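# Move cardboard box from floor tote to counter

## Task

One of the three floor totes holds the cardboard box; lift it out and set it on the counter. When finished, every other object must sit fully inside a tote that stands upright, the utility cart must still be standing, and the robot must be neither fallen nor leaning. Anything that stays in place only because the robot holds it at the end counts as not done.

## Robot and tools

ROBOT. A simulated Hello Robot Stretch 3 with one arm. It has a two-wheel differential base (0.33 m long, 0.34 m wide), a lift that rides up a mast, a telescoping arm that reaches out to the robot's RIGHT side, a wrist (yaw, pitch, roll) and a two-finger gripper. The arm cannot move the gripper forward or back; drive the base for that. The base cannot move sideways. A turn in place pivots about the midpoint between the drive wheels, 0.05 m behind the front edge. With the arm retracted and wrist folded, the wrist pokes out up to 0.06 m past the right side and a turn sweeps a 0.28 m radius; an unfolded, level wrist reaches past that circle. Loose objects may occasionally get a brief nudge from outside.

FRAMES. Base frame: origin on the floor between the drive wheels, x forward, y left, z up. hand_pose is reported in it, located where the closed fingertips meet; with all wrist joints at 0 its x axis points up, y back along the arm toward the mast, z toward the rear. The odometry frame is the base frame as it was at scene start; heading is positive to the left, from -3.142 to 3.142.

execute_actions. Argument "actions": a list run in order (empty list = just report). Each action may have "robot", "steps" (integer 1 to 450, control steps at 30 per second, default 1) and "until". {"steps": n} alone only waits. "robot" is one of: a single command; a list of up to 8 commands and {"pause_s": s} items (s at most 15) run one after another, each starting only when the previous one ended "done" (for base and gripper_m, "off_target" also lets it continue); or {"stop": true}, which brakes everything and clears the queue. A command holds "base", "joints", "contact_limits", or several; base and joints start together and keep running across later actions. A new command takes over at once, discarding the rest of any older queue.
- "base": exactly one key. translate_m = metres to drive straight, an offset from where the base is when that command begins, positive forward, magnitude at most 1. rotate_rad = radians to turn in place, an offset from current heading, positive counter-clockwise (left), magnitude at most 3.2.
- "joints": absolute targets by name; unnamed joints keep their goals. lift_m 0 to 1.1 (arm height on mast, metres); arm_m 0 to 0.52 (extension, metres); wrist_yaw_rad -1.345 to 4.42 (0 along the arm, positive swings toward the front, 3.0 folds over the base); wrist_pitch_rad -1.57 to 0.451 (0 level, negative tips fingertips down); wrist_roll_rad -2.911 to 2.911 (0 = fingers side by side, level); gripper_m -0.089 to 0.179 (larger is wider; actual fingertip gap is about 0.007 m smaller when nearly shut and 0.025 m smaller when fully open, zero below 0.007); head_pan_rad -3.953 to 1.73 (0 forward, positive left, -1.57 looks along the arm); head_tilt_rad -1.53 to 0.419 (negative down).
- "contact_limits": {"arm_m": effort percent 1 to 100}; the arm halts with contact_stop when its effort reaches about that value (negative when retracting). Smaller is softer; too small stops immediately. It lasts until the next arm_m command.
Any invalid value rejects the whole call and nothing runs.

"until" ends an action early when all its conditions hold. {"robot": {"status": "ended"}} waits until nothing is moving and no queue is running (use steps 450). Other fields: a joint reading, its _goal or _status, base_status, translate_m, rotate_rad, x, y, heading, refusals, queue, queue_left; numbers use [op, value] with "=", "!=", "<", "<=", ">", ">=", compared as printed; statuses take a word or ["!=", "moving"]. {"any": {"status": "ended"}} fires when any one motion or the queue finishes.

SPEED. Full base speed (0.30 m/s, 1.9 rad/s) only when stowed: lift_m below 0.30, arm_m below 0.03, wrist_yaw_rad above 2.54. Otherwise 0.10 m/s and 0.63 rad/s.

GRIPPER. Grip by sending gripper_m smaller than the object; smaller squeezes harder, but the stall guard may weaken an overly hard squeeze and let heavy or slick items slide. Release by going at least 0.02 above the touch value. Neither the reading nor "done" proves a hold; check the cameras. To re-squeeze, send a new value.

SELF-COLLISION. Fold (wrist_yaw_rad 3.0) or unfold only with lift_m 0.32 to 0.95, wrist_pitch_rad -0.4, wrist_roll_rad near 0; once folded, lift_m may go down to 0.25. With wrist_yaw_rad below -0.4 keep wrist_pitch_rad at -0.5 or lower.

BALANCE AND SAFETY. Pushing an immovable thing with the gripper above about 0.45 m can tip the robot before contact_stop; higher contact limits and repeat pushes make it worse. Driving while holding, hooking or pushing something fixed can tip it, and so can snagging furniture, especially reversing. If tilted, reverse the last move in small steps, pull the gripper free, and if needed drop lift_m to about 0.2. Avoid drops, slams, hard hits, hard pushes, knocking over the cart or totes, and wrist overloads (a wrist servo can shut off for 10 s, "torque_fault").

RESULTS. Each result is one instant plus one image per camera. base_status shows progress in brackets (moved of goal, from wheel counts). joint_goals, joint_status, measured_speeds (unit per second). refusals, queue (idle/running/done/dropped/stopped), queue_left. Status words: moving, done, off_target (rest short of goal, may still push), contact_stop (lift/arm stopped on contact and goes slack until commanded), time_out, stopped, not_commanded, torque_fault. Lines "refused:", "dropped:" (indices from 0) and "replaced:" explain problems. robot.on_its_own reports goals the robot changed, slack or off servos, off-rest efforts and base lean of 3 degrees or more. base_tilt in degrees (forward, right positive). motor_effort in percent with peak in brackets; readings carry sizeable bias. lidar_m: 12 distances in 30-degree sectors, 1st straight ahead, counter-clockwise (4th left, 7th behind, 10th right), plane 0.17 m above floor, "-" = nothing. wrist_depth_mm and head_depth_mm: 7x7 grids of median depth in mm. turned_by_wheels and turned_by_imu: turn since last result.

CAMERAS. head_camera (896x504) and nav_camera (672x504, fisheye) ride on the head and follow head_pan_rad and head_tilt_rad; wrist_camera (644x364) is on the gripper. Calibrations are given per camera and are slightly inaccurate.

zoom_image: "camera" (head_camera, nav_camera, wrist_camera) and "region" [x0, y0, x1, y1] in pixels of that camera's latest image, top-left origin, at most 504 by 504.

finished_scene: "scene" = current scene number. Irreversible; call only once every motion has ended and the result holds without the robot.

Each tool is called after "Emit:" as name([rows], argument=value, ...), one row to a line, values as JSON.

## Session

Emit:
execute_actions([
  {"robot":{"joints":{"head_pan_rad":-1.6,"head_tilt_rad":-0.7}},"steps":200,"until":{"robot":{"status":"ended"}}},
])

Emit:
execute_actions([
  {"robot":{"joints":{"head_pan_rad":-3.2}},"steps":200,"until":{"robot":{"status":"ended"}}},
])

Emit:
execute_actions([
  {"robot":{"joints":{"head_pan_rad":0.5}},"steps":300,"until":{"robot":{"status":"ended"}}},
])

Scene clock: 1.33 s.
robot.base_odometry: x=+0.000 y=+0.000 heading=+0.000 (m, m, rad; robot's odometry frame)
robot.turned_by_wheels: +0.000 (rad since the last result)
robot.turned_by_imu: +0.000 (rad since the last result)
robot.base_tilt: forward=-1.1 right=-1.8 (deg)
robot.lidar_m: 1.81 1.32 1.08 1.07 1.17 1.38 2.33 2.52 2.43 2.39 2.04 1.39
robot.head_depth_mm: 2204 2422 2623 2112 1702 1415 1205 / 2237 2442 2653 2150 1708 1416 1208 / 2252 2473 2674 2156 1711 1408 1206 / 2304 2550 2795 2138 1711 1418 1208 / 2358 2597 2818 2165 1703 1409 1204 / 2391 2633 2831 2145 1708 1410 1201 / 2405 2658 2874 2155 1708 1406 1210
robot.base_status: not_commanded
robot.joint_positions: lift_m=+0.518 arm_m=-0.002 wrist_yaw_rad=+3.088 wrist_pitch_rad=-0.570 wrist_roll_rad=+0.000 gripper_m=+0.037 head_pan_rad=-1.593 head_tilt_rad=-0.691
robot.joint_goals: lift_m=+0.518 arm_m=-0.002 wrist_yaw_rad=+3.088 wrist_pitch_rad=-0.570 wrist_roll_rad=+0.000 gripper_m=+0.037 head_pan_rad=-1.600 head_tilt_rad=-0.700
robot.joint_status: lift_m=not_commanded arm_m=not_commanded wrist_yaw_rad=not_commanded wrist_pitch_rad=not_commanded wrist_roll_rad=not_commanded gripper_m=not_commanded head_pan_rad=done head_tilt_rad=done
robot.measured_speeds: translate_m=+0.000 rotate_rad=+0.000 lift_m=+0.000 arm_m=+0.000 wrist_yaw_rad=+0.000 wrist_pitch_rad=+0.000 wrist_roll_rad=+0.000 head_pan_rad=+0.000 head_tilt_rad=+0.000
robot: refusals=0 queue=done queue_left=0
robot.motor_effort: left_wheel=+0(0) right_wheel=-1(1) lift_m=+23(23) arm_m=+0(1) wrist_yaw_rad=+1(1) wrist_pitch_rad=+6(6) wrist_roll_rad=+0(0) gripper_m=+1(0) head_pan_rad=-3(47) head_tilt_rad=-3(26) (%)
robot.hand_pose: x=-0.0104 y=+0.0593 z=+0.4984 quat_wxyz=(+0.217, +0.683, +0.181, +0.673) (m; robot's base frame)
robot.wrist_depth_mm: - - - - - 958 929 / - - - - - - - / - - - - - - - / 939 942 - 940 937 943 968 / 815 796 808 821 828 804 820 / 697 712 717 693 - 697 703 / 614 622 615 631 605 617 622
pictures: head_camera (sideways: a quarter turn clockwise sets it upright), nav_camera (sideways: a quarter turn counterclockwise sets it upright), wrist_camera
camera_calibration (this result's frames):
head_camera: T_world_to_cam=[[0.0244717, 0.595708, -0.802828, 1.064], [0.998015, -0.0611777, -0.0149732, 0.0120556], [-0.0580348, -0.800868, -0.596022, 0.733686], [0, 0, 0, 1]] pos_world=[0.00450991, -0.0455077, 1.29168]
nav_camera: T_world_to_cam=[[-0.0149788, -0.678485, 0.734461, -0.916398], [-0.999318, 0.0349597, 0.0119149, 0.0392495], [-0.0337606, -0.733782, -0.678546, 0.842888], [0, 0, 0, 1]] pos_world=[0.0539526, -0.00463917, 1.24453]
wrist_camera: T_world_to_cam=[[0.998559, -0.052494, 0.0111757, 0.0100535], [-0.0264017, -0.661738, -0.74927, 0.44757], [0.0467276, 0.747895, -0.66217, 0.443998], [0, 0, 0, 1]] pos_world=[-0.0189694, -0.0353621, 0.629241]
Images, in order (width x height): head_camera 896x504, nav_camera 672x504, wrist_camera 644x364.

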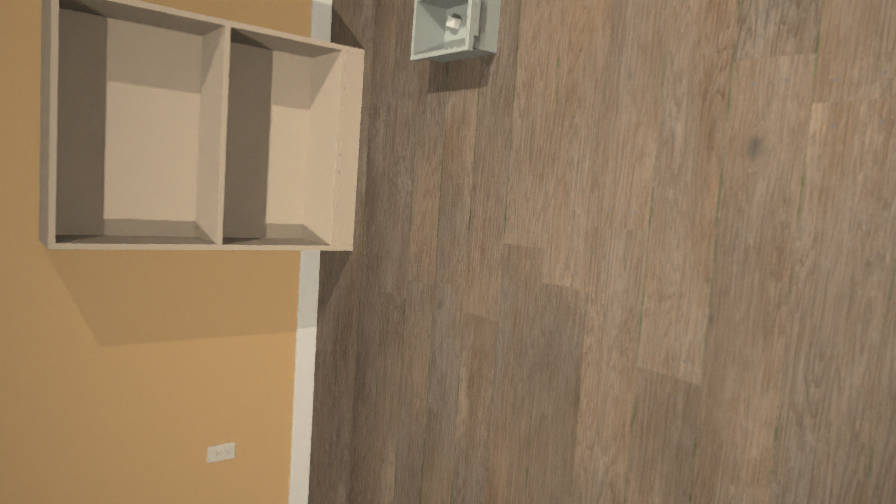

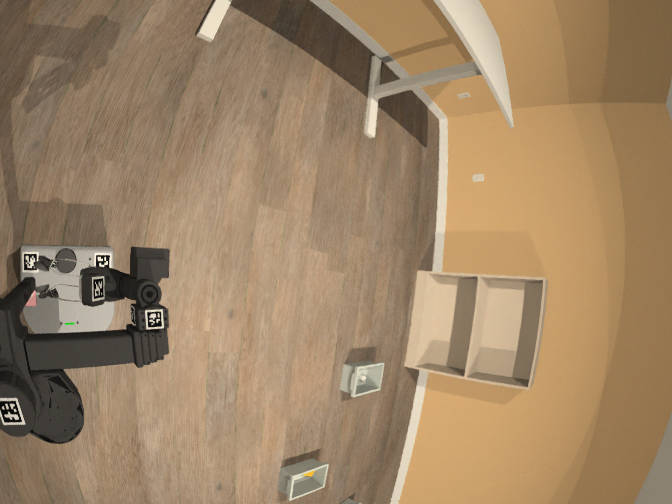

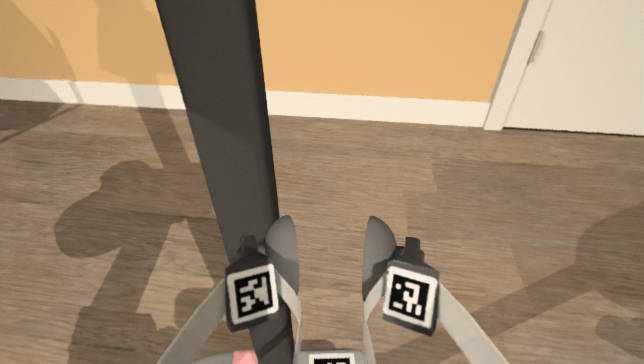

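Scene clock: 2.67 s.
robot.base_odometry: x=+0.000 y=+0.000 heading=+0.000 (m, m, rad; robot's odometry frame)
robot.turned_by_wheels: +0.000 (rad since the last result)
robot.turned_by_imu: +0.000 (rad since the last result)
robot.base_tilt: forward=-1.1 right=-1.8 (deg)
robot.lidar_m: 1.81 1.32 1.08 1.07 1.17 1.37 2.32 2.52 2.43 2.39 2.04 1.39
robot.head_depth_mm: 2519 2742 2769 1998 1709 1421 1205 / 2535 2801 2907 2158 1717 1407 1230 / 2495 2731 2621 2147 1703 1416 1228 / 2448 2219 2506 2153 1704 1414 1237 / 2469 2234 2543 2148 1705 1409 1207 / 2476 2263 2535 2141 1705 1420 1203 / 2499 2274 2530 2167 1708 1416 1208
robot.base_status: not_commanded
robot.joint_positions: lift_m=+0.518 arm_m=-0.002 wrist_yaw_rad=+3.088 wrist_pitch_rad=-0.570 wrist_roll_rad=+0.000 gripper_m=+0.037 head_pan_rad=-3.193 head_tilt_rad=-0.691
robot.joint_goals: lift_m=+0.518 arm_m=-0.002 wrist_yaw_rad=+3.088 wrist_pitch_rad=-0.570 wrist_roll_rad=+0.000 gripper_m=+0.037 head_pan_rad=-3.200 head_tilt_rad=-0.700
robot.joint_status: lift_m=not_commanded arm_m=not_commanded wrist_yaw_rad=not_commanded wrist_pitch_rad=not_commanded wrist_roll_rad=not_commanded gripper_m=not_commanded head_pan_rad=done head_tilt_rad=done
robot.measured_speeds: translate_m=+0.000 rotate_rad=+0.000 lift_m=+0.000 arm_m=+0.000 wrist_yaw_rad=+0.000 wrist_pitch_rad=+0.000 wrist_roll_rad=+0.000 head_pan_rad=+0.000 head_tilt_rad=+0.000
robot: refusals=0 queue=done queue_left=0
robot.motor_effort: left_wheel=+1(0) right_wheel=-1(1) lift_m=+23(23) arm_m=+0(0) wrist_yaw_rad=+1(1) wrist_pitch_rad=+6(7) wrist_roll_rad=+0(0) gripper_m=+0(0) head_pan_rad=-4(47) head_tilt_rad=-3(2) (%)
robot.hand_pose: x=-0.0104 y=+0.0593 z=+0.4984 quat_wxyz=(+0.217, +0.683, +0.181, +0.673) (m; robot's base frame)
robot.wrist_depth_mm: - - - - - 950 919 / - - - - - - - / - - - - - - - / 941 927 - 942 953 939 952 / 798 811 800 805 829 810 800 / 694 701 709 701 - 701 714 / 622 616 619 626 609 621 621
pictures: head_camera (sideways: a quarter turn clockwise sets it upright), nav_camera (sideways: a quarter turn counterclockwise sets it upright), wrist_camera
camera_calibration (this result's frames):
head_camera: T_world_to_cam=[[0.595005, -0.04187, -0.80263, 1.06026], [-0.0902894, -0.995803, -0.0149862, 0.0187112], [-0.798634, 0.0813859, -0.596288, 0.73855], [0, 0, 0, 1]] pos_world=[-0.0393385, 0.00291812, 1.29166]
nav_camera: T_world_to_cam=[[-0.678002, 0.0347972, 0.734236, -0.91206], [0.0641217, 0.997871, 0.0119192, 0.0327569], [-0.732258, 0.0551617, -0.67879, 0.847466], [0, 0, 0, 1]] pos_world=[0.0000845189, -0.0476977, 1.24453]
wrist_camera: T_world_to_cam=[[0.998559, -0.0524938, 0.0111757, 0.0100536], [-0.0264016, -0.661738, -0.74927, 0.44757], [0.0467274, 0.747895, -0.66217, 0.443998], [0, 0, 0, 1]] pos_world=[-0.0189694, -0.0353621, 0.629241]
Images, in order (width x height): head_camera 896x504, nav_camera 672x504, wrist_camera 644x364.

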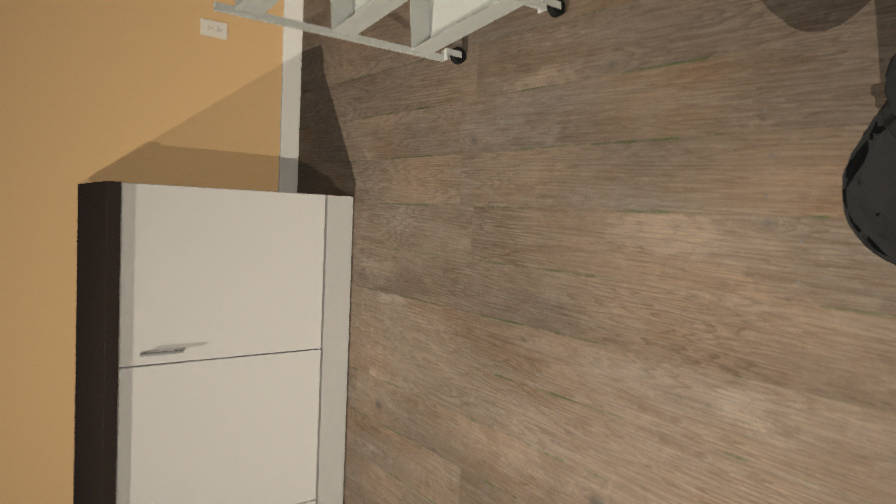

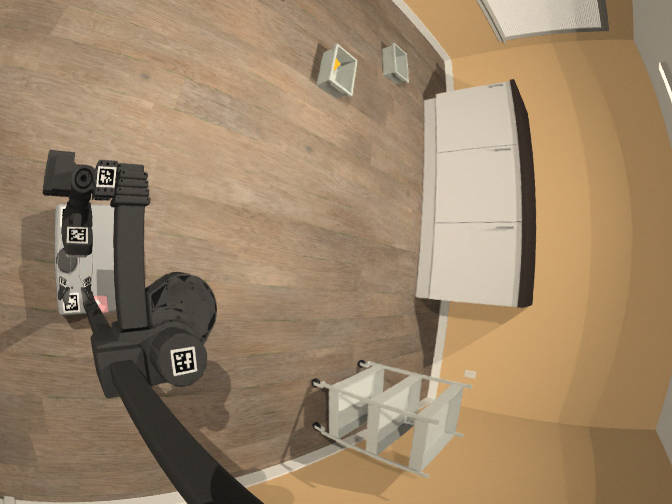

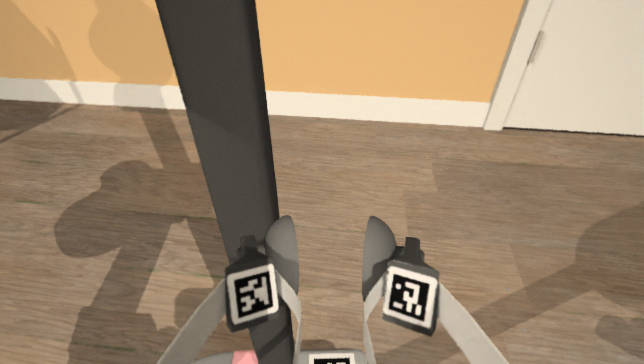

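Scene clock: 4.87 s.
robot.base_odometry: x=+0.000 y=+0.000 heading=+0.000 (m, m, rad; robot's odometry frame)
robot.turned_by_wheels: +0.000 (rad since the last result)
robot.turned_by_imu: -0.001 (rad since the last result)
robot.base_tilt: forward=-1.1 right=-1.8 (deg)
robot.lidar_m: 1.81 1.33 1.08 1.07 1.17 1.37 2.33 2.51 2.43 2.39 2.04 1.39
robot.head_depth_mm: 1577 1718 1898 2050 1713 1423 1208 / 1675 1843 2036 2148 1709 1409 1211 / 1752 1959 2195 2161 1709 1416 1206 / 1578 1756 1988 2072 1709 1409 1206 / 1364 1487 1649 1859 1709 1407 1206 / 1218 1325 1450 1616 1664 1419 1207 / 1102 1189 1295 1404 1562 1407 1202
robot.base_status: not_commanded
robot.joint_positions: lift_m=+0.518 arm_m=-0.002 wrist_yaw_rad=+3.088 wrist_pitch_rad=-0.570 wrist_roll_rad=+0.000 gripper_m=+0.037 head_pan_rad=+0.493 head_tilt_rad=-0.691
robot.joint_goals: lift_m=+0.518 arm_m=-0.002 wrist_yaw_rad=+3.088 wrist_pitch_rad=-0.570 wrist_roll_rad=+0.000 gripper_m=+0.037 head_pan_rad=+0.500 head_tilt_rad=-0.700
robot.joint_status: lift_m=not_commanded arm_m=not_commanded wrist_yaw_rad=not_commanded wrist_pitch_rad=not_commanded wrist_roll_rad=not_commanded gripper_m=not_commanded head_pan_rad=done head_tilt_rad=done
robot.measured_speeds: translate_m=+0.000 rotate_rad=+0.000 lift_m=+0.000 arm_m=+0.000 wrist_yaw_rad=+0.000 wrist_pitch_rad=+0.000 wrist_roll_rad=+0.000 head_pan_rad=+0.000 head_tilt_rad=+0.000
robot: refusals=0 queue=done queue_left=0
robot.motor_effort: left_wheel=-1(0) right_wheel=+0(1) lift_m=+23(23) arm_m=+0(1) wrist_yaw_rad=+1(1) wrist_pitch_rad=+6(6) wrist_roll_rad=+0(0) gripper_m=+0(0) head_pan_rad=+3(50) head_tilt_rad=-2(2) (%)
robot.hand_pose: x=-0.0104 y=+0.0593 z=+0.4984 quat_wxyz=(+0.217, +0.683, +0.181, +0.673) (m; robot's base frame)
robot.wrist_depth_mm: - - - - - 961 916 / - - - - - - - / - - - - - - - / 944 941 - 939 951 971 941 / 811 803 812 800 824 809 819 / 687 699 719 699 - 701 704 / 618 632 614 630 604 621 618
pictures: head_camera (sideways: a quarter turn clockwise sets it upright), nav_camera (sideways: a quarter turn counterclockwise sets it upright), wrist_camera
camera_calibration (this result's frames):
head_camera: T_world_to_cam=[[-0.530801, -0.272093, -0.80263, 1.06713], [-0.438078, 0.898812, -0.0149862, 0.0208327], [0.725491, 0.34366, -0.596288, 0.729253], [0, 0, 0, 1]] pos_world=[0.0464909, 0.0210179, 1.29166]
nav_camera: T_world_to_cam=[[0.598159, 0.321097, 0.734236, -0.919844], [0.46154, -0.887039, 0.0119192, 0.0303326], [0.655124, 0.331749, -0.67879, 0.839002], [0, 0, 0, 1]] pos_world=[-0.0134366, 0.0439269, 1.24453]
wrist_camera: T_world_to_cam=[[0.998559, -0.0524939, 0.0111759, 0.0100534], [-0.0264015, -0.661738, -0.74927, 0.44757], [0.0467276, 0.747895, -0.66217, 0.443998], [0, 0, 0, 1]] pos_world=[-0.0189694, -0.0353621, 0.629241]
Images, in order (width x height): head_camera 896x504, nav_camera 672x504, wrist_camera 644x364.

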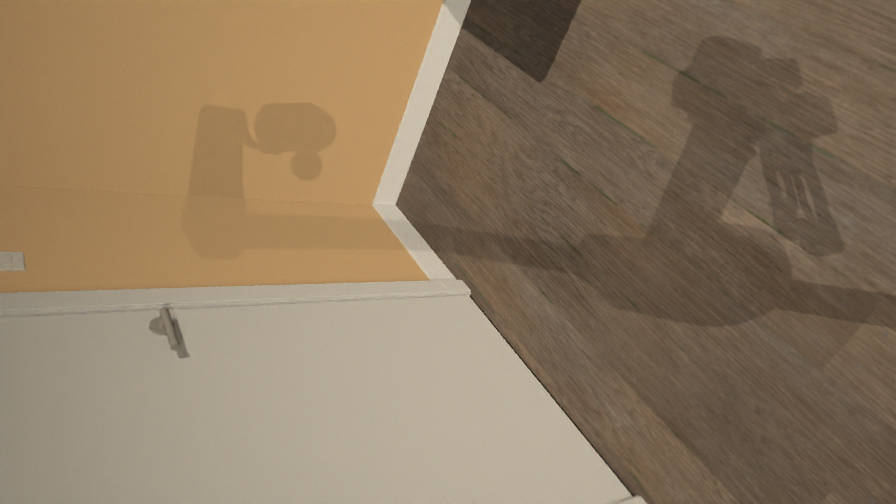

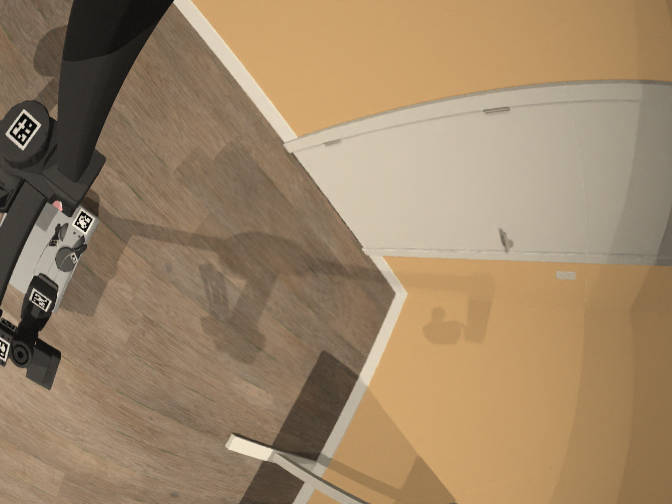

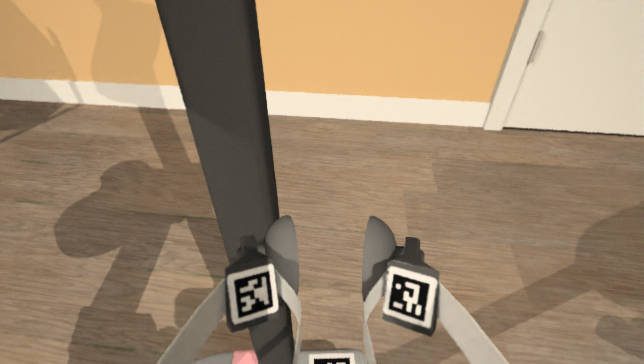

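Similar layout; same vantage move.

Emit:
execute_actions([
  {"robot":[{"joints":{"lift_m":0.27,"head_pan_rad":-1.57,"head_tilt_rad":-0.85}},{"base":{"rotate_rad":0.383}},{"base":{"translate_m":-0.9}},{"base":{"translate_m":-0.44}},{"base":{"rotate_rad":-0.383}}],"steps":450,"until":{"robot":{"status":"ended"}}},
])

Scene clock: 18.83 s.
robot.base_odometry: x=-1.243 y=-0.501 heading=+0.000 (m, m, rad; robot's odometry frame)
robot.turned_by_wheels: +0.000 (rad since the last result)
robot.turned_by_imu: -0.002 (rad since the last result)
robot.base_tilt: forward=-1.1 right=-1.8 (deg)
robot.lidar_m: 2.55 2.18 1.76 1.21 1.26 1.17 1.16 1.26 2.03 1.80 2.14 2.66
robot.head_depth_mm: 1722 1962 2144 1803 1511 1306 1148 / 1748 1989 2155 1817 1510 1304 1147 / 1765 2020 2202 1803 1510 1287 1143 / 1795 2047 2239 1813 1513 1273 1145 / 1823 2082 2232 1803 1505 1304 1144 / 1738 1936 2068 1765 1515 1298 1140 / 1817 2096 2137 1720 1482 1299 1137
robot.base_status: done (rotate_rad -0.3829 of -0.3830)
robot.joint_positions: lift_m=+0.270 arm_m=-0.002 wrist_yaw_rad=+3.088 wrist_pitch_rad=-0.570 wrist_roll_rad=+0.000 gripper_m=+0.037 head_pan_rad=-1.563 head_tilt_rad=-0.840
robot.joint_goals: lift_m=+0.270 arm_m=-0.002 wrist_yaw_rad=+3.088 wrist_pitch_rad=-0.570 wrist_roll_rad=+0.000 gripper_m=+0.037 head_pan_rad=-1.570 head_tilt_rad=-0.850
robot.joint_status: lift_m=done arm_m=not_commanded wrist_yaw_rad=not_commanded wrist_pitch_rad=not_commanded wrist_roll_rad=not_commanded gripper_m=not_commanded head_pan_rad=done head_tilt_rad=done
robot.measured_speeds: translate_m=+0.000 rotate_rad=+0.000 lift_m=+0.000 arm_m=+0.000 wrist_yaw_rad=+0.000 wrist_pitch_rad=+0.000 wrist_roll_rad=+0.000 head_pan_rad=+0.000 head_tilt_rad=+0.000
robot: refusals=0 queue=done queue_left=0
robot.motor_effort: left_wheel=+1(7) right_wheel=-2(9) lift_m=+17(25) arm_m=+0(0) wrist_yaw_rad=+0(0) wrist_pitch_rad=+7(6) wrist_roll_rad=+0(0) gripper_m=+1(0) head_pan_rad=-3(46) head_tilt_rad=-3(13) (%)
robot.hand_pose: x=-0.0104 y=+0.0592 z=+0.2504 quat_wxyz=(+0.217, +0.683, +0.181, +0.673) (m; robot's base frame)
robot.wrist_depth_mm: - - - - - - - / 898 901 - 897 897 892 911 / 702 702 - 708 704 707 697 / 588 581 - 579 582 579 577 / 493 507 - 529 508 493 492 / 445 - - - - 431 433 / - - - - 373 382 379
pictures: head_camera (sideways: a quarter turn clockwise sets it upright), nav_camera (sideways: a quarter turn counterclockwise sets it upright), wrist_camera
camera_calibration (this result's frames):
head_camera: T_world_to_cam=[[0.0060976, 0.70868, -0.705504, 0.937256], [0.999363, -0.0291356, -0.0206294, 0.0194076], [-0.0351749, -0.704928, -0.708406, 0.879731], [0, 0, 0, 1]] pos_world=[0.0058342, -0.043502, 1.28485]
nav_camera: T_world_to_cam=[[0.00574387, -0.780086, 0.625646, -0.774727], [-0.999899, 0.00363483, 0.0137119, 0.0369161], [-0.0129705, -0.625662, -0.779987, 0.974684], [0, 0, 0, 1]] pos_world=[0.0540045, 0.00533455, 1.24444]
wrist_camera: T_world_to_cam=[[0.998559, -0.0524904, 0.0111754, 0.0128245], [-0.0264158, -0.661998, -0.74904, 0.261685], [0.0467155, 0.747665, -0.662431, 0.279916], [0, 0, 0, 1]] pos_world=[-0.0189699, -0.0353758, 0.381294]
Images, in order (width x height): head_camera 896x504, nav_camera 672x504, wrist_camera 644x364.

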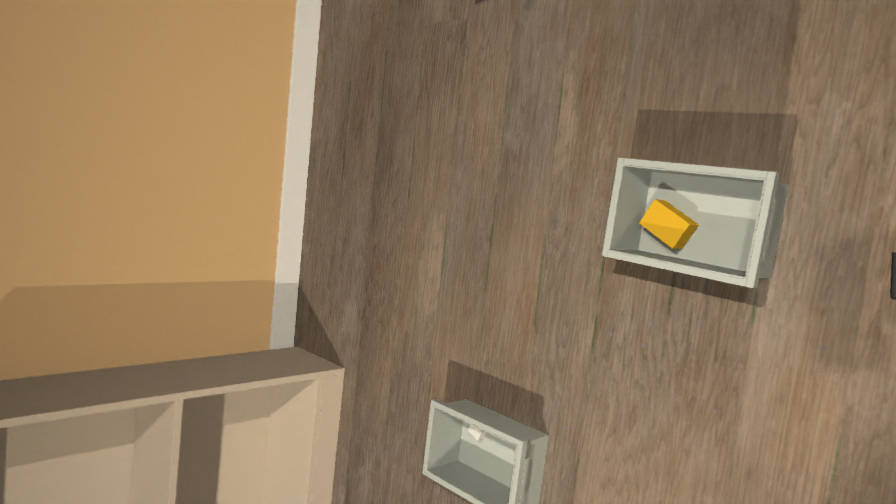

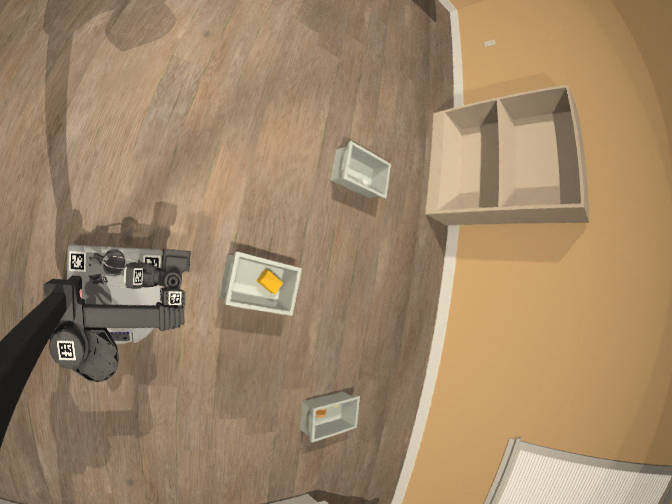

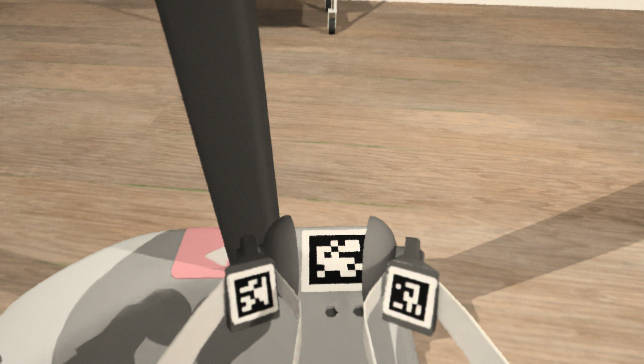

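Emit:
execute_actions([
  {"robot":[{"base":{"translate_m":-0.74}},{"base":{"rotate_rad":1.571}},{"base":{"translate_m":-0.28}},{"base":{"rotate_rad":-1.571}},{"joints":{"head_tilt_rad":-1.15,"lift_m":0.6,"wrist_pitch_rad":-0.4}},{"joints":{"wrist_yaw_rad":0.0}},{"joints":{"wrist_pitch_rad":-1.5,"arm_m":0.3,"gripper_m":0.1}}],"steps":450,"until":{"robot":{"status":"ended"}}},
  {"steps":300,"until":{"robot":{"status":"ended"}}},
])

Scene clock: 40.13 s.
robot.base_odometry: x=-1.983 y=-0.781 heading=+0.000 (m, m, rad; robot's odometry frame)
robot.turned_by_wheels: +0.000 (rad since the last result)
robot.turned_by_imu: -0.005 (rad since the last result)
robot.base_tilt: forward=-1.1 right=-1.8 (deg)
robot.lidar_m: 3.30 2.67 1.55 1.53 0.58 0.47 0.46 0.50 0.77 1.64 1.78 2.48
robot.head_depth_mm: 1578 1783 1619 1453 1309 1203 1110 / 1599 1789 1621 1458 - - - / 1635 1793 - 1425 1306 1224 - / 1647 1817 1632 1380 1306 1227 - / 1667 1786 1602 1410 1304 1192 1100 / 1714 1802 1584 1434 1299 1188 1098 / 1736 1799 1589 1423 1293 1191 1093
robot.base_status: done (rotate_rad -1.5709 of -1.5710)
robot.joint_positions: lift_m=+0.600 arm_m=+0.300 wrist_yaw_rad=+0.001 wrist_pitch_rad=-1.495 wrist_roll_rad=+0.000 gripper_m=+0.100 head_pan_rad=-1.563 head_tilt_rad=-1.136
robot.joint_goals: lift_m=+0.600 arm_m=+0.300 wrist_yaw_rad=+0.000 wrist_pitch_rad=-1.500 wrist_roll_rad=+0.000 gripper_m=+0.100 head_pan_rad=-1.570 head_tilt_rad=-1.150
robot.joint_status: lift_m=done arm_m=done wrist_yaw_rad=done wrist_pitch_rad=done wrist_roll_rad=not_commanded gripper_m=done head_pan_rad=done head_tilt_rad=done
robot.measured_speeds: translate_m=+0.000 rotate_rad=+0.000 lift_m=+0.000 arm_m=+0.000 wrist_yaw_rad=+0.000 wrist_pitch_rad=+0.000 wrist_roll_rad=+0.000 head_pan_rad=+0.000 head_tilt_rad=+0.000
robot: refusals=0 queue=done queue_left=0
robot.motor_effort: left_wheel=+1(8) right_wheel=-2(11) lift_m=+29(29) arm_m=+5(6) wrist_yaw_rad=-1(2) wrist_pitch_rad=-3(12) wrist_roll_rad=+0(0) gripper_m=+0(80) head_pan_rad=-3(3) head_tilt_rad=-4(19) (%)
robot.hand_pose: x=-0.0216 y=-0.4400 z=+0.4810 quat_wxyz=(+0.519, +0.481, -0.518, -0.481) (m; robot's base frame)
robot.wrist_depth_mm: 612 610 613 603 613 603 601 / 615 616 615 609 615 618 615 / 620 619 610 614 615 616 613 / 631 626 630 622 626 617 621 / 635 636 628 626 627 640 620 / 650 639 638 639 634 629 640 / 642 644 640 639 648 645 626
pictures: head_camera (sideways: a quarter turn clockwise sets it upright), nav_camera (sideways: a quarter turn counterclockwise sets it upright), wrist_camera
camera_calibration (this result's frames):
head_camera: T_world_to_cam=[[0.00485754, 0.883731, -0.467971, 0.627795], [0.999304, -0.0215956, -0.030409, 0.03213], [-0.0369794, -0.467498, -0.883221, 1.10702], [0, 0, 0, 1]] pos_world=[0.00577989, -0.0365771, 1.27251]
nav_camera: T_world_to_cam=[[0.00678366, -0.928718, 0.370724, -0.44266], [-0.999866, -0.000776249, 0.0163513, 0.0334854], [-0.014898, -0.370786, -0.928599, 1.16784], [0, 0, 0, 1]] pos_world=[0.0538823, 0.0219379, 1.24801]
wrist_camera: T_world_to_cam=[[-0.999927, -0.0102761, 0.00628746, -0.0270356], [-0.00975285, 0.996887, 0.0782431, 0.435929], [-0.00707192, 0.0781761, -0.996914, 0.67159], [0, 0, 0, 1]] pos_world=[-0.0180327, -0.487351, 0.635579]
Images, in order (width x height): head_camera 896x504, nav_camera 672x504, wrist_camera 644x364.

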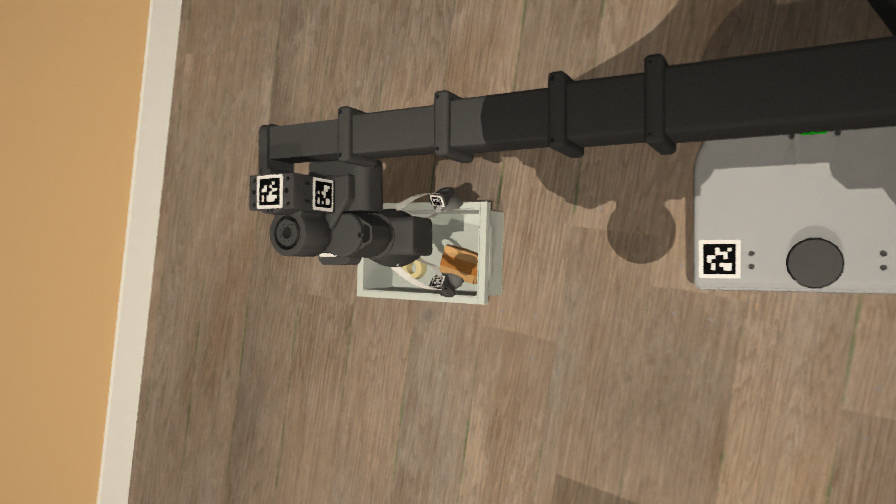

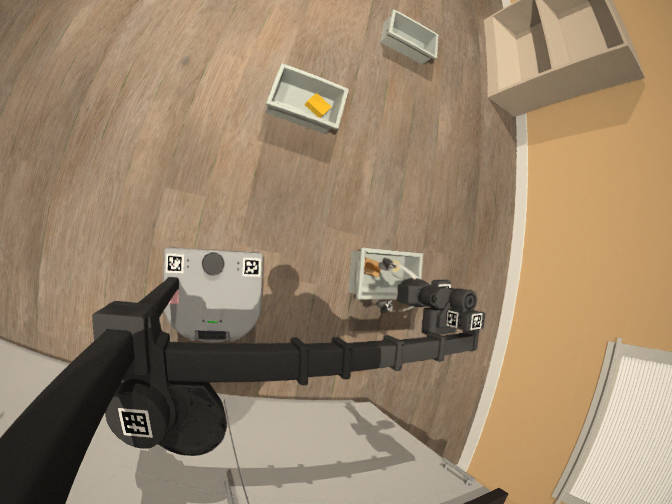

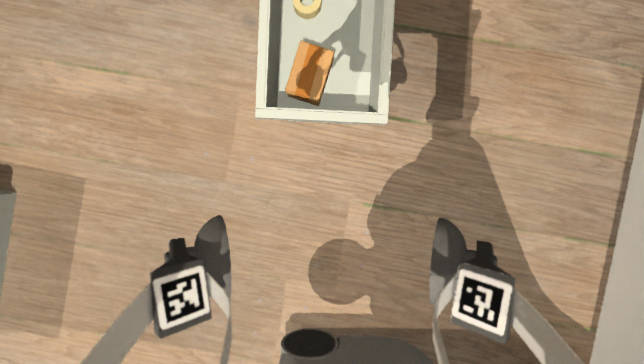

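Emit:
execute_actions([
  {"robot":{"base":{"translate_m":0.015},"joints":{"wrist_roll_rad":0.35,"arm_m":0.478,"gripper_m":0.085,"lift_m":0.29}},"steps":450,"until":{"robot":{"status":"ended"}}},
])

Scene clock: 44.03 s.
robot.base_odometry: x=-1.968 y=-0.781 heading=+0.000 (m, m, rad; robot's odometry frame)
robot.turned_by_wheels: +0.000 (rad since the last result)
robot.turned_by_imu: -0.001 (rad since the last result)
robot.base_tilt: forward=-1.0 right=-1.7 (deg)
robot.lidar_m: 3.27 2.66 1.55 1.53 0.60 0.48 0.48 0.52 0.79 1.64 1.78 2.46
robot.head_depth_mm: 1583 1786 1613 1451 1313 1198 1131 / 1605 1792 1605 1436 1303 1215 - / 1634 1778 1637 1437 1311 - - / 1662 1818 1628 1382 1302 1213 - / 1680 1807 1597 1438 1307 1190 1099 / 1716 1801 1603 1433 1305 1190 1096 / 1737 1797 1591 1421 1295 1190 1098
robot.base_status: done (translate_m +0.0150 of +0.0150)
robot.joint_positions: lift_m=+0.290 arm_m=+0.478 wrist_yaw_rad=+0.001 wrist_pitch_rad=-1.496 wrist_roll_rad=+0.346 gripper_m=+0.085 head_pan_rad=-1.563 head_tilt_rad=-1.136
robot.joint_goals: lift_m=+0.290 arm_m=+0.478 wrist_yaw_rad=+0.000 wrist_pitch_rad=-1.500 wrist_roll_rad=+0.350 gripper_m=+0.085 head_pan_rad=-1.570 head_tilt_rad=-1.150
robot.joint_status: lift_m=done arm_m=done wrist_yaw_rad=done wrist_pitch_rad=done wrist_roll_rad=done gripper_m=done head_pan_rad=done head_tilt_rad=done
robot.measured_speeds: translate_m=+0.000 rotate_rad=+0.000 lift_m=+0.000 arm_m=+0.000 wrist_yaw_rad=+0.000 wrist_pitch_rad=+0.000 wrist_roll_rad=+0.000 head_pan_rad=+0.000 head_tilt_rad=+0.000
robot: refusals=0 queue=done queue_left=0
robot.motor_effort: left_wheel=+2(3) right_wheel=-2(5) lift_m=+16(28) arm_m=+5(6) wrist_yaw_rad=-1(1) wrist_pitch_rad=-2(3) wrist_roll_rad=+2(3) gripper_m=+1(61) head_pan_rad=-4(3) head_tilt_rad=-4(5) (%)
robot.hand_pose: x=-0.0217 y=-0.6177 z=+0.1717 quat_wxyz=(+0.422, +0.391, -0.599, -0.557) (m; robot's base frame)
robot.wrist_depth_mm: 325 237 315 315 230 311 308 / 327 236 310 316 258 314 310 / 332 328 321 320 302 316 313 / 336 334 278 275 321 318 315 / 338 332 278 277 323 232 319 / 344 340 286 283 244 324 321 / 345 344 228 216 333 328 324
pictures: head_camera (sideways: a quarter turn clockwise sets it upright), nav_camera (sideways: a quarter turn counterclockwise sets it upright), wrist_camera
camera_calibration (this result's frames):
head_camera: T_world_to_cam=[[0.00485964, 0.883731, -0.467969, 0.627793], [0.999304, -0.0215979, -0.030409, 0.0321301], [-0.0369805, -0.467496, -0.883221, 1.10702], [0, 0, 0, 1]] pos_world=[0.0057798, -0.0365771, 1.27251]
nav_camera: T_world_to_cam=[[0.00678145, -0.928719, 0.370723, -0.442658], [-0.999866, -0.000773894, 0.0163513, 0.0334854], [-0.0148989, -0.370784, -0.9286, 1.16784], [0, 0, 0, 1]] pos_world=[0.0538824, 0.0219379, 1.24801]
wrist_camera: T_world_to_cam=[[-0.944372, 0.328339, -0.0188362, 0.187728], [0.325784, 0.941787, 0.0830776, 0.609662], [0.0450173, 0.0723196, -0.996365, 0.374522], [0, 0, 0, 1]] pos_world=[-0.0381932, -0.662895, 0.326047]
Images, in order (width x height): head_camera 896x504, nav_camera 672x504, wrist_camera 644x364.

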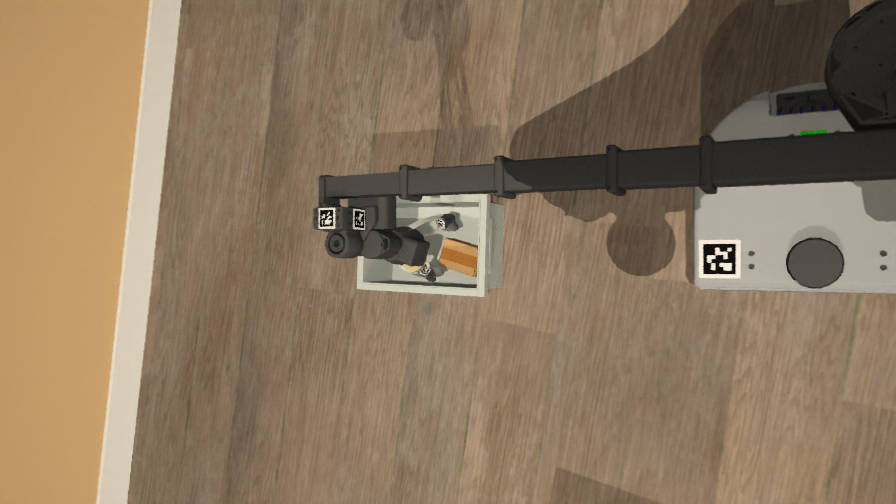

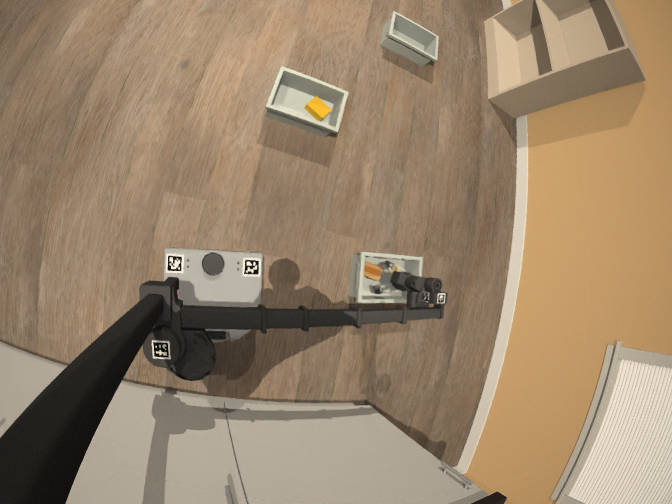

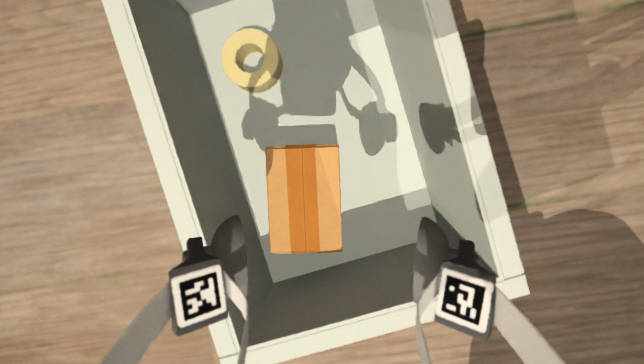

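Emit:
execute_actions([
  {"robot":[{"base":{"translate_m":0.012},"joints":{"arm_m":0.492,"gripper_m":0.082}},{"joints":{"lift_m":0.17}}],"steps":450,"until":{"robot":{"status":"ended"}}},
])

Scene clock: 47.20 s.
robot.base_odometry: x=-1.956 y=-0.781 heading=+0.000 (m, m, rad; robot's odometry frame)
robot.turned_by_wheels: +0.000 (rad since the last result)
robot.turned_by_imu: -0.001 (rad since the last result)
robot.base_tilt: forward=-1.1 right=-1.8 (deg)
robot.lidar_m: 3.27 2.66 1.55 1.52 0.62 0.50 0.49 0.53 0.81 1.64 1.79 2.45
robot.head_depth_mm: 1588 1780 1604 1455 1308 1192 1120 / 1610 1787 1606 1434 1309 1209 - / 1620 1787 1610 1436 1307 - - / 1659 1814 1605 1355 1304 1223 - / 1682 1796 1595 1442 1301 1189 1106 / 1708 1793 1596 1437 1302 1194 1093 / 1740 1801 1591 1432 1299 1188 1094
robot.base_status: done (translate_m +0.0120 of +0.0120)
robot.joint_positions: lift_m=+0.170 arm_m=+0.492 wrist_yaw_rad=+0.001 wrist_pitch_rad=-1.496 wrist_roll_rad=+0.346 gripper_m=+0.082 head_pan_rad=-1.563 head_tilt_rad=-1.136
robot.joint_goals: lift_m=+0.170 arm_m=+0.492 wrist_yaw_rad=+0.000 wrist_pitch_rad=-1.500 wrist_roll_rad=+0.350 gripper_m=+0.082 head_pan_rad=-1.570 head_tilt_rad=-1.150
robot.joint_status: lift_m=done arm_m=done wrist_yaw_rad=done wrist_pitch_rad=done wrist_roll_rad=done gripper_m=done head_pan_rad=done head_tilt_rad=done
robot.measured_speeds: translate_m=+0.000 rotate_rad=+0.000 lift_m=+0.000 arm_m=+0.000 wrist_yaw_rad=+0.000 wrist_pitch_rad=+0.000 wrist_roll_rad=+0.000 head_pan_rad=+0.000 head_tilt_rad=+0.000
robot: refusals=0 queue=done queue_left=0
robot.motor_effort: left_wheel=+1(4) right_wheel=-2(3) lift_m=+16(19) arm_m=+5(6) wrist_yaw_rad=+0(1) wrist_pitch_rad=-2(2) wrist_roll_rad=+2(2) gripper_m=+0(20) head_pan_rad=-4(4) head_tilt_rad=-4(4) (%)
robot.hand_pose: x=-0.0217 y=-0.6317 z=+0.0517 quat_wxyz=(+0.422, +0.391, -0.599, -0.557) (m; robot's base frame)
robot.wrist_depth_mm: 127 178 177 199 196 147 102 / 119 164 203 200 199 159 108 / 112 152 205 203 200 173 114 / 108 140 206 156 202 190 121 / 102 130 169 156 204 202 129 / 97 117 159 159 207 203 138 / 94 109 165 160 187 170 143
pictures: head_camera (sideways: a quarter turn clockwise sets it upright), nav_camera (sideways: a quarter turn counterclockwise sets it upright), wrist_camera
camera_calibration (this result's frames):
head_camera: T_world_to_cam=[[0.00487471, 0.883731, -0.467969, 0.627793], [0.999304, -0.0216149, -0.030409, 0.0321301], [-0.0369885, -0.467495, -0.883221, 1.10702], [0, 0, 0, 1]] pos_world=[0.00577918, -0.0365771, 1.27251]
nav_camera: T_world_to_cam=[[0.00676562, -0.928719, 0.370723, -0.442658], [-0.999866, -0.000756851, 0.0163513, 0.0334854], [-0.0149052, -0.370784, -0.9286, 1.16784], [0, 0, 0, 1]] pos_world=[0.0538827, 0.0219371, 1.24801]
wrist_camera: T_world_to_cam=[[-0.944372, 0.328341, -0.0188362, 0.190066], [0.325785, 0.941787, 0.0830777, 0.632818], [0.0450174, 0.0723196, -0.996365, 0.255975], [0, 0, 0, 1]] pos_world=[-0.0381932, -0.676898, 0.206052]
Images, in order (width x height): head_camera 896x504, nav_camera 672x504, wrist_camera 644x364.

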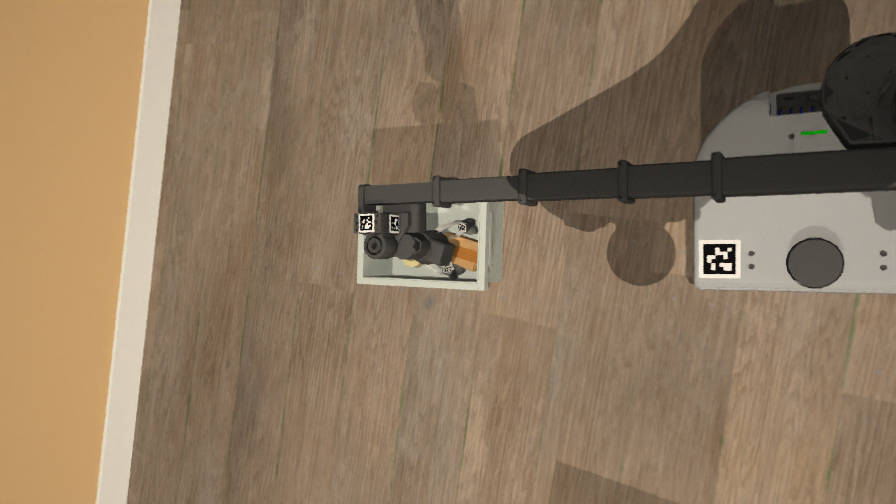

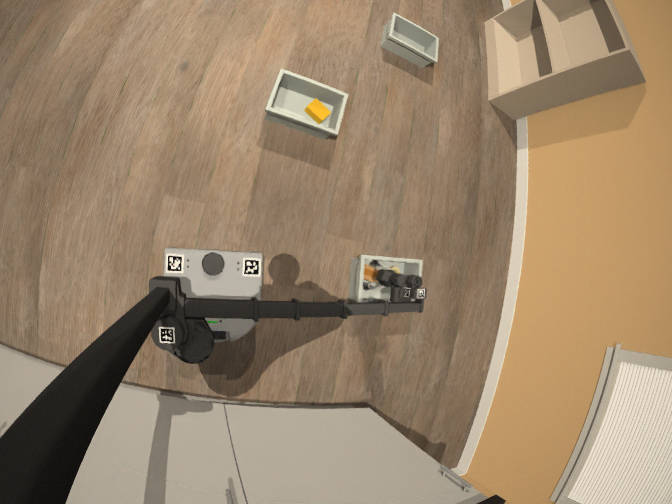

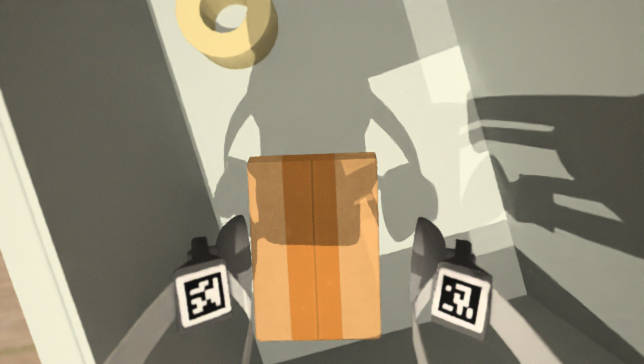

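Emit:
execute_actions([
  {"robot":[{"joints":{"gripper_m":0.03}},{"pause_s":0.5},{"joints":{"lift_m":1.1}},{"joints":{"arm_m":0.0,"head_pan_rad":-1.2,"head_tilt_rad":-0.6}},{"base":{"rotate_rad":-1.571}},{"joints":{"arm_m":0.47}}],"steps":450,"until":{"robot":{"status":"ended"}}},
  {"steps":300,"until":{"robot":{"status":"ended"}}},
])

Scene clock: 70.60 s.
robot.base_odometry: x=-1.956 y=-0.781 heading=-1.571 (m, m, rad; robot's odometry frame)
robot.turned_by_wheels: -1.571 (rad since the last result)
robot.turned_by_imu: -1.592 (rad since the last result)
robot.base_tilt: forward=-0.9 right=-1.8 (deg)
robot.lidar_m: 1.64 1.79 2.45 3.27 2.65 1.55 1.52 0.62 0.50 0.49 0.53 0.81
robot.head_depth_mm: 927 997 1051 638 571 624 724 / 965 1049 1048 721 590 672 789 / 1014 1104 1053 724 632 735 865 / 1062 1170 1051 723 690 800 962 / 1119 1237 1054 724 747 880 1076 / 1182 1318 1054 743 818 976 1201 / 1247 1406 1545 793 899 1138 1259
robot.base_status: done (rotate_rad -1.5709 of -1.5710)
robot.joint_positions: lift_m=+1.100 arm_m=+0.470 wrist_yaw_rad=+0.001 wrist_pitch_rad=-1.496 wrist_roll_rad=+0.347 gripper_m=+0.031 head_pan_rad=-1.207 head_tilt_rad=-0.606
robot.joint_goals: lift_m=+1.100 arm_m=+0.470 wrist_yaw_rad=+0.000 wrist_pitch_rad=-1.500 wrist_roll_rad=+0.350 gripper_m=+0.030 head_pan_rad=-1.200 head_tilt_rad=-0.600
robot.joint_status: lift_m=done arm_m=done wrist_yaw_rad=done wrist_pitch_rad=done wrist_roll_rad=done gripper_m=done head_pan_rad=done head_tilt_rad=done
robot.measured_speeds: translate_m=+0.000 rotate_rad=+0.000 lift_m=+0.000 arm_m=+0.000 wrist_yaw_rad=+0.000 wrist_pitch_rad=+0.000 wrist_roll_rad=+0.000 head_pan_rad=+0.000 head_tilt_rad=+0.000
robot: refusals=0 queue=done queue_left=0
robot.motor_effort: left_wheel=+1(5) right_wheel=-3(7) lift_m=+30(32) arm_m=+5(5) wrist_yaw_rad=-1(1) wrist_pitch_rad=-2(2) wrist_roll_rad=+1(2) gripper_m=-13(84) head_pan_rad=+3(32) head_tilt_rad=+2(23) (%)
robot.hand_pose: x=-0.0217 y=-0.6096 z=+0.9810 quat_wxyz=(+0.421, +0.391, -0.599, -0.557) (m; robot's base frame)
robot.wrist_depth_mm: 226 224 221 221 217 216 214 / 228 226 225 222 221 218 216 / 230 230 227 224 222 221 218 / 232 232 230 156 223 222 220 / 236 234 232 158 226 225 223 / 237 236 - 159 157 227 224 / 240 238 236 161 231 228 227
pictures: head_camera (sideways: a quarter turn clockwise sets it upright), nav_camera (sideways: a quarter turn counterclockwise sets it upright), wrist_camera
camera_calibration (this result's frames):
head_camera: T_world_to_cam=[[-0.17652, 0.495266, -0.850619, 1.12753], [0.948021, 0.317997, -0.0115815, 0.00794632], [0.264758, -0.808449, -0.525656, 0.64017], [0, 0, 0, 1]] pos_world=[0.0220083, -0.043411, 1.2957]
nav_camera: T_world_to_cam=[[0.218442, -0.573534, 0.78952, -0.989587], [-0.939299, -0.342931, 0.010766, 0.0403779], [0.264576, -0.743947, -0.61363, 0.756626], [0, 0, 0, 1]] pos_world=[0.053909, 0.0091753, 1.24515]
wrist_camera: T_world_to_cam=[[-0.94406, 0.329236, -0.0188295, 0.200875], [0.326669, 0.941462, 0.0832871, 0.534459], [0.0451484, 0.072477, -0.996348, 1.18038], [0, 0, 0, 1]] pos_world=[-0.0382453, -0.654858, 1.13534]
Images, in order (width x height): head_camera 896x504, nav_camera 672x504, wrist_camera 644x364.

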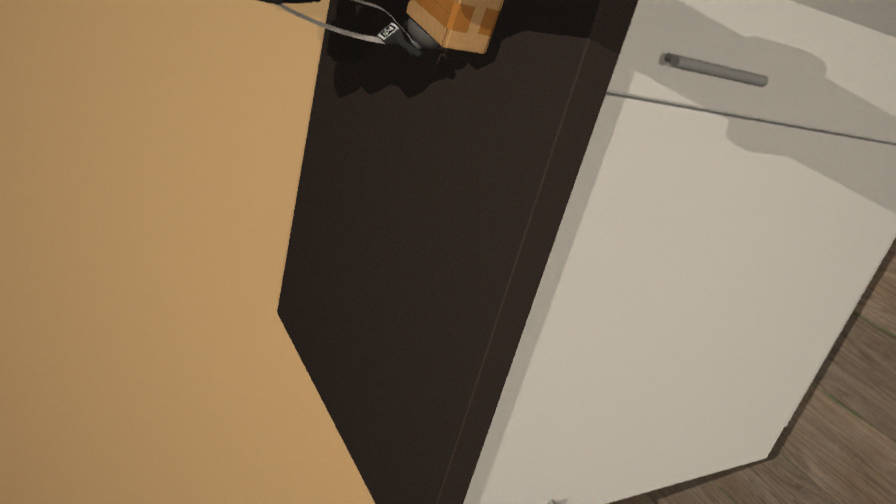

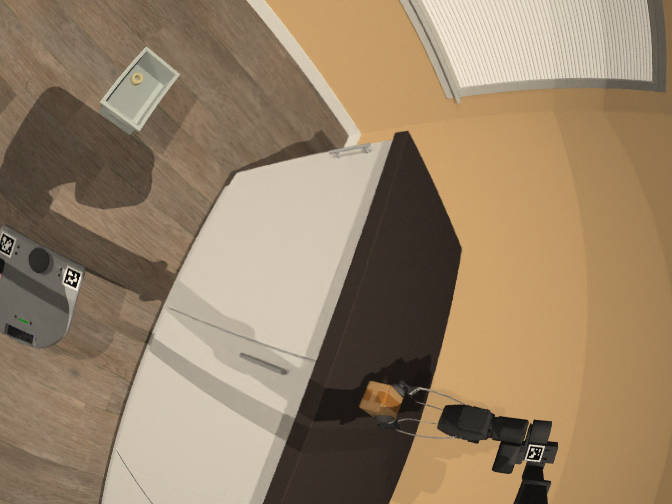

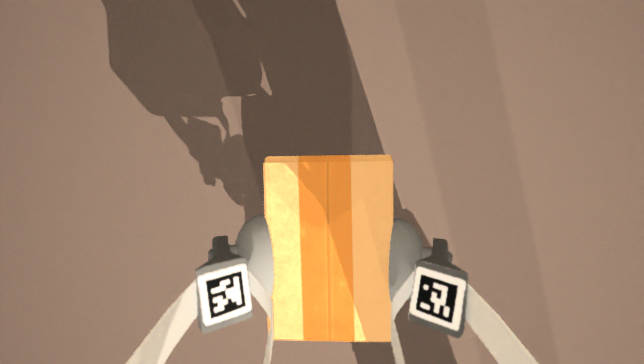

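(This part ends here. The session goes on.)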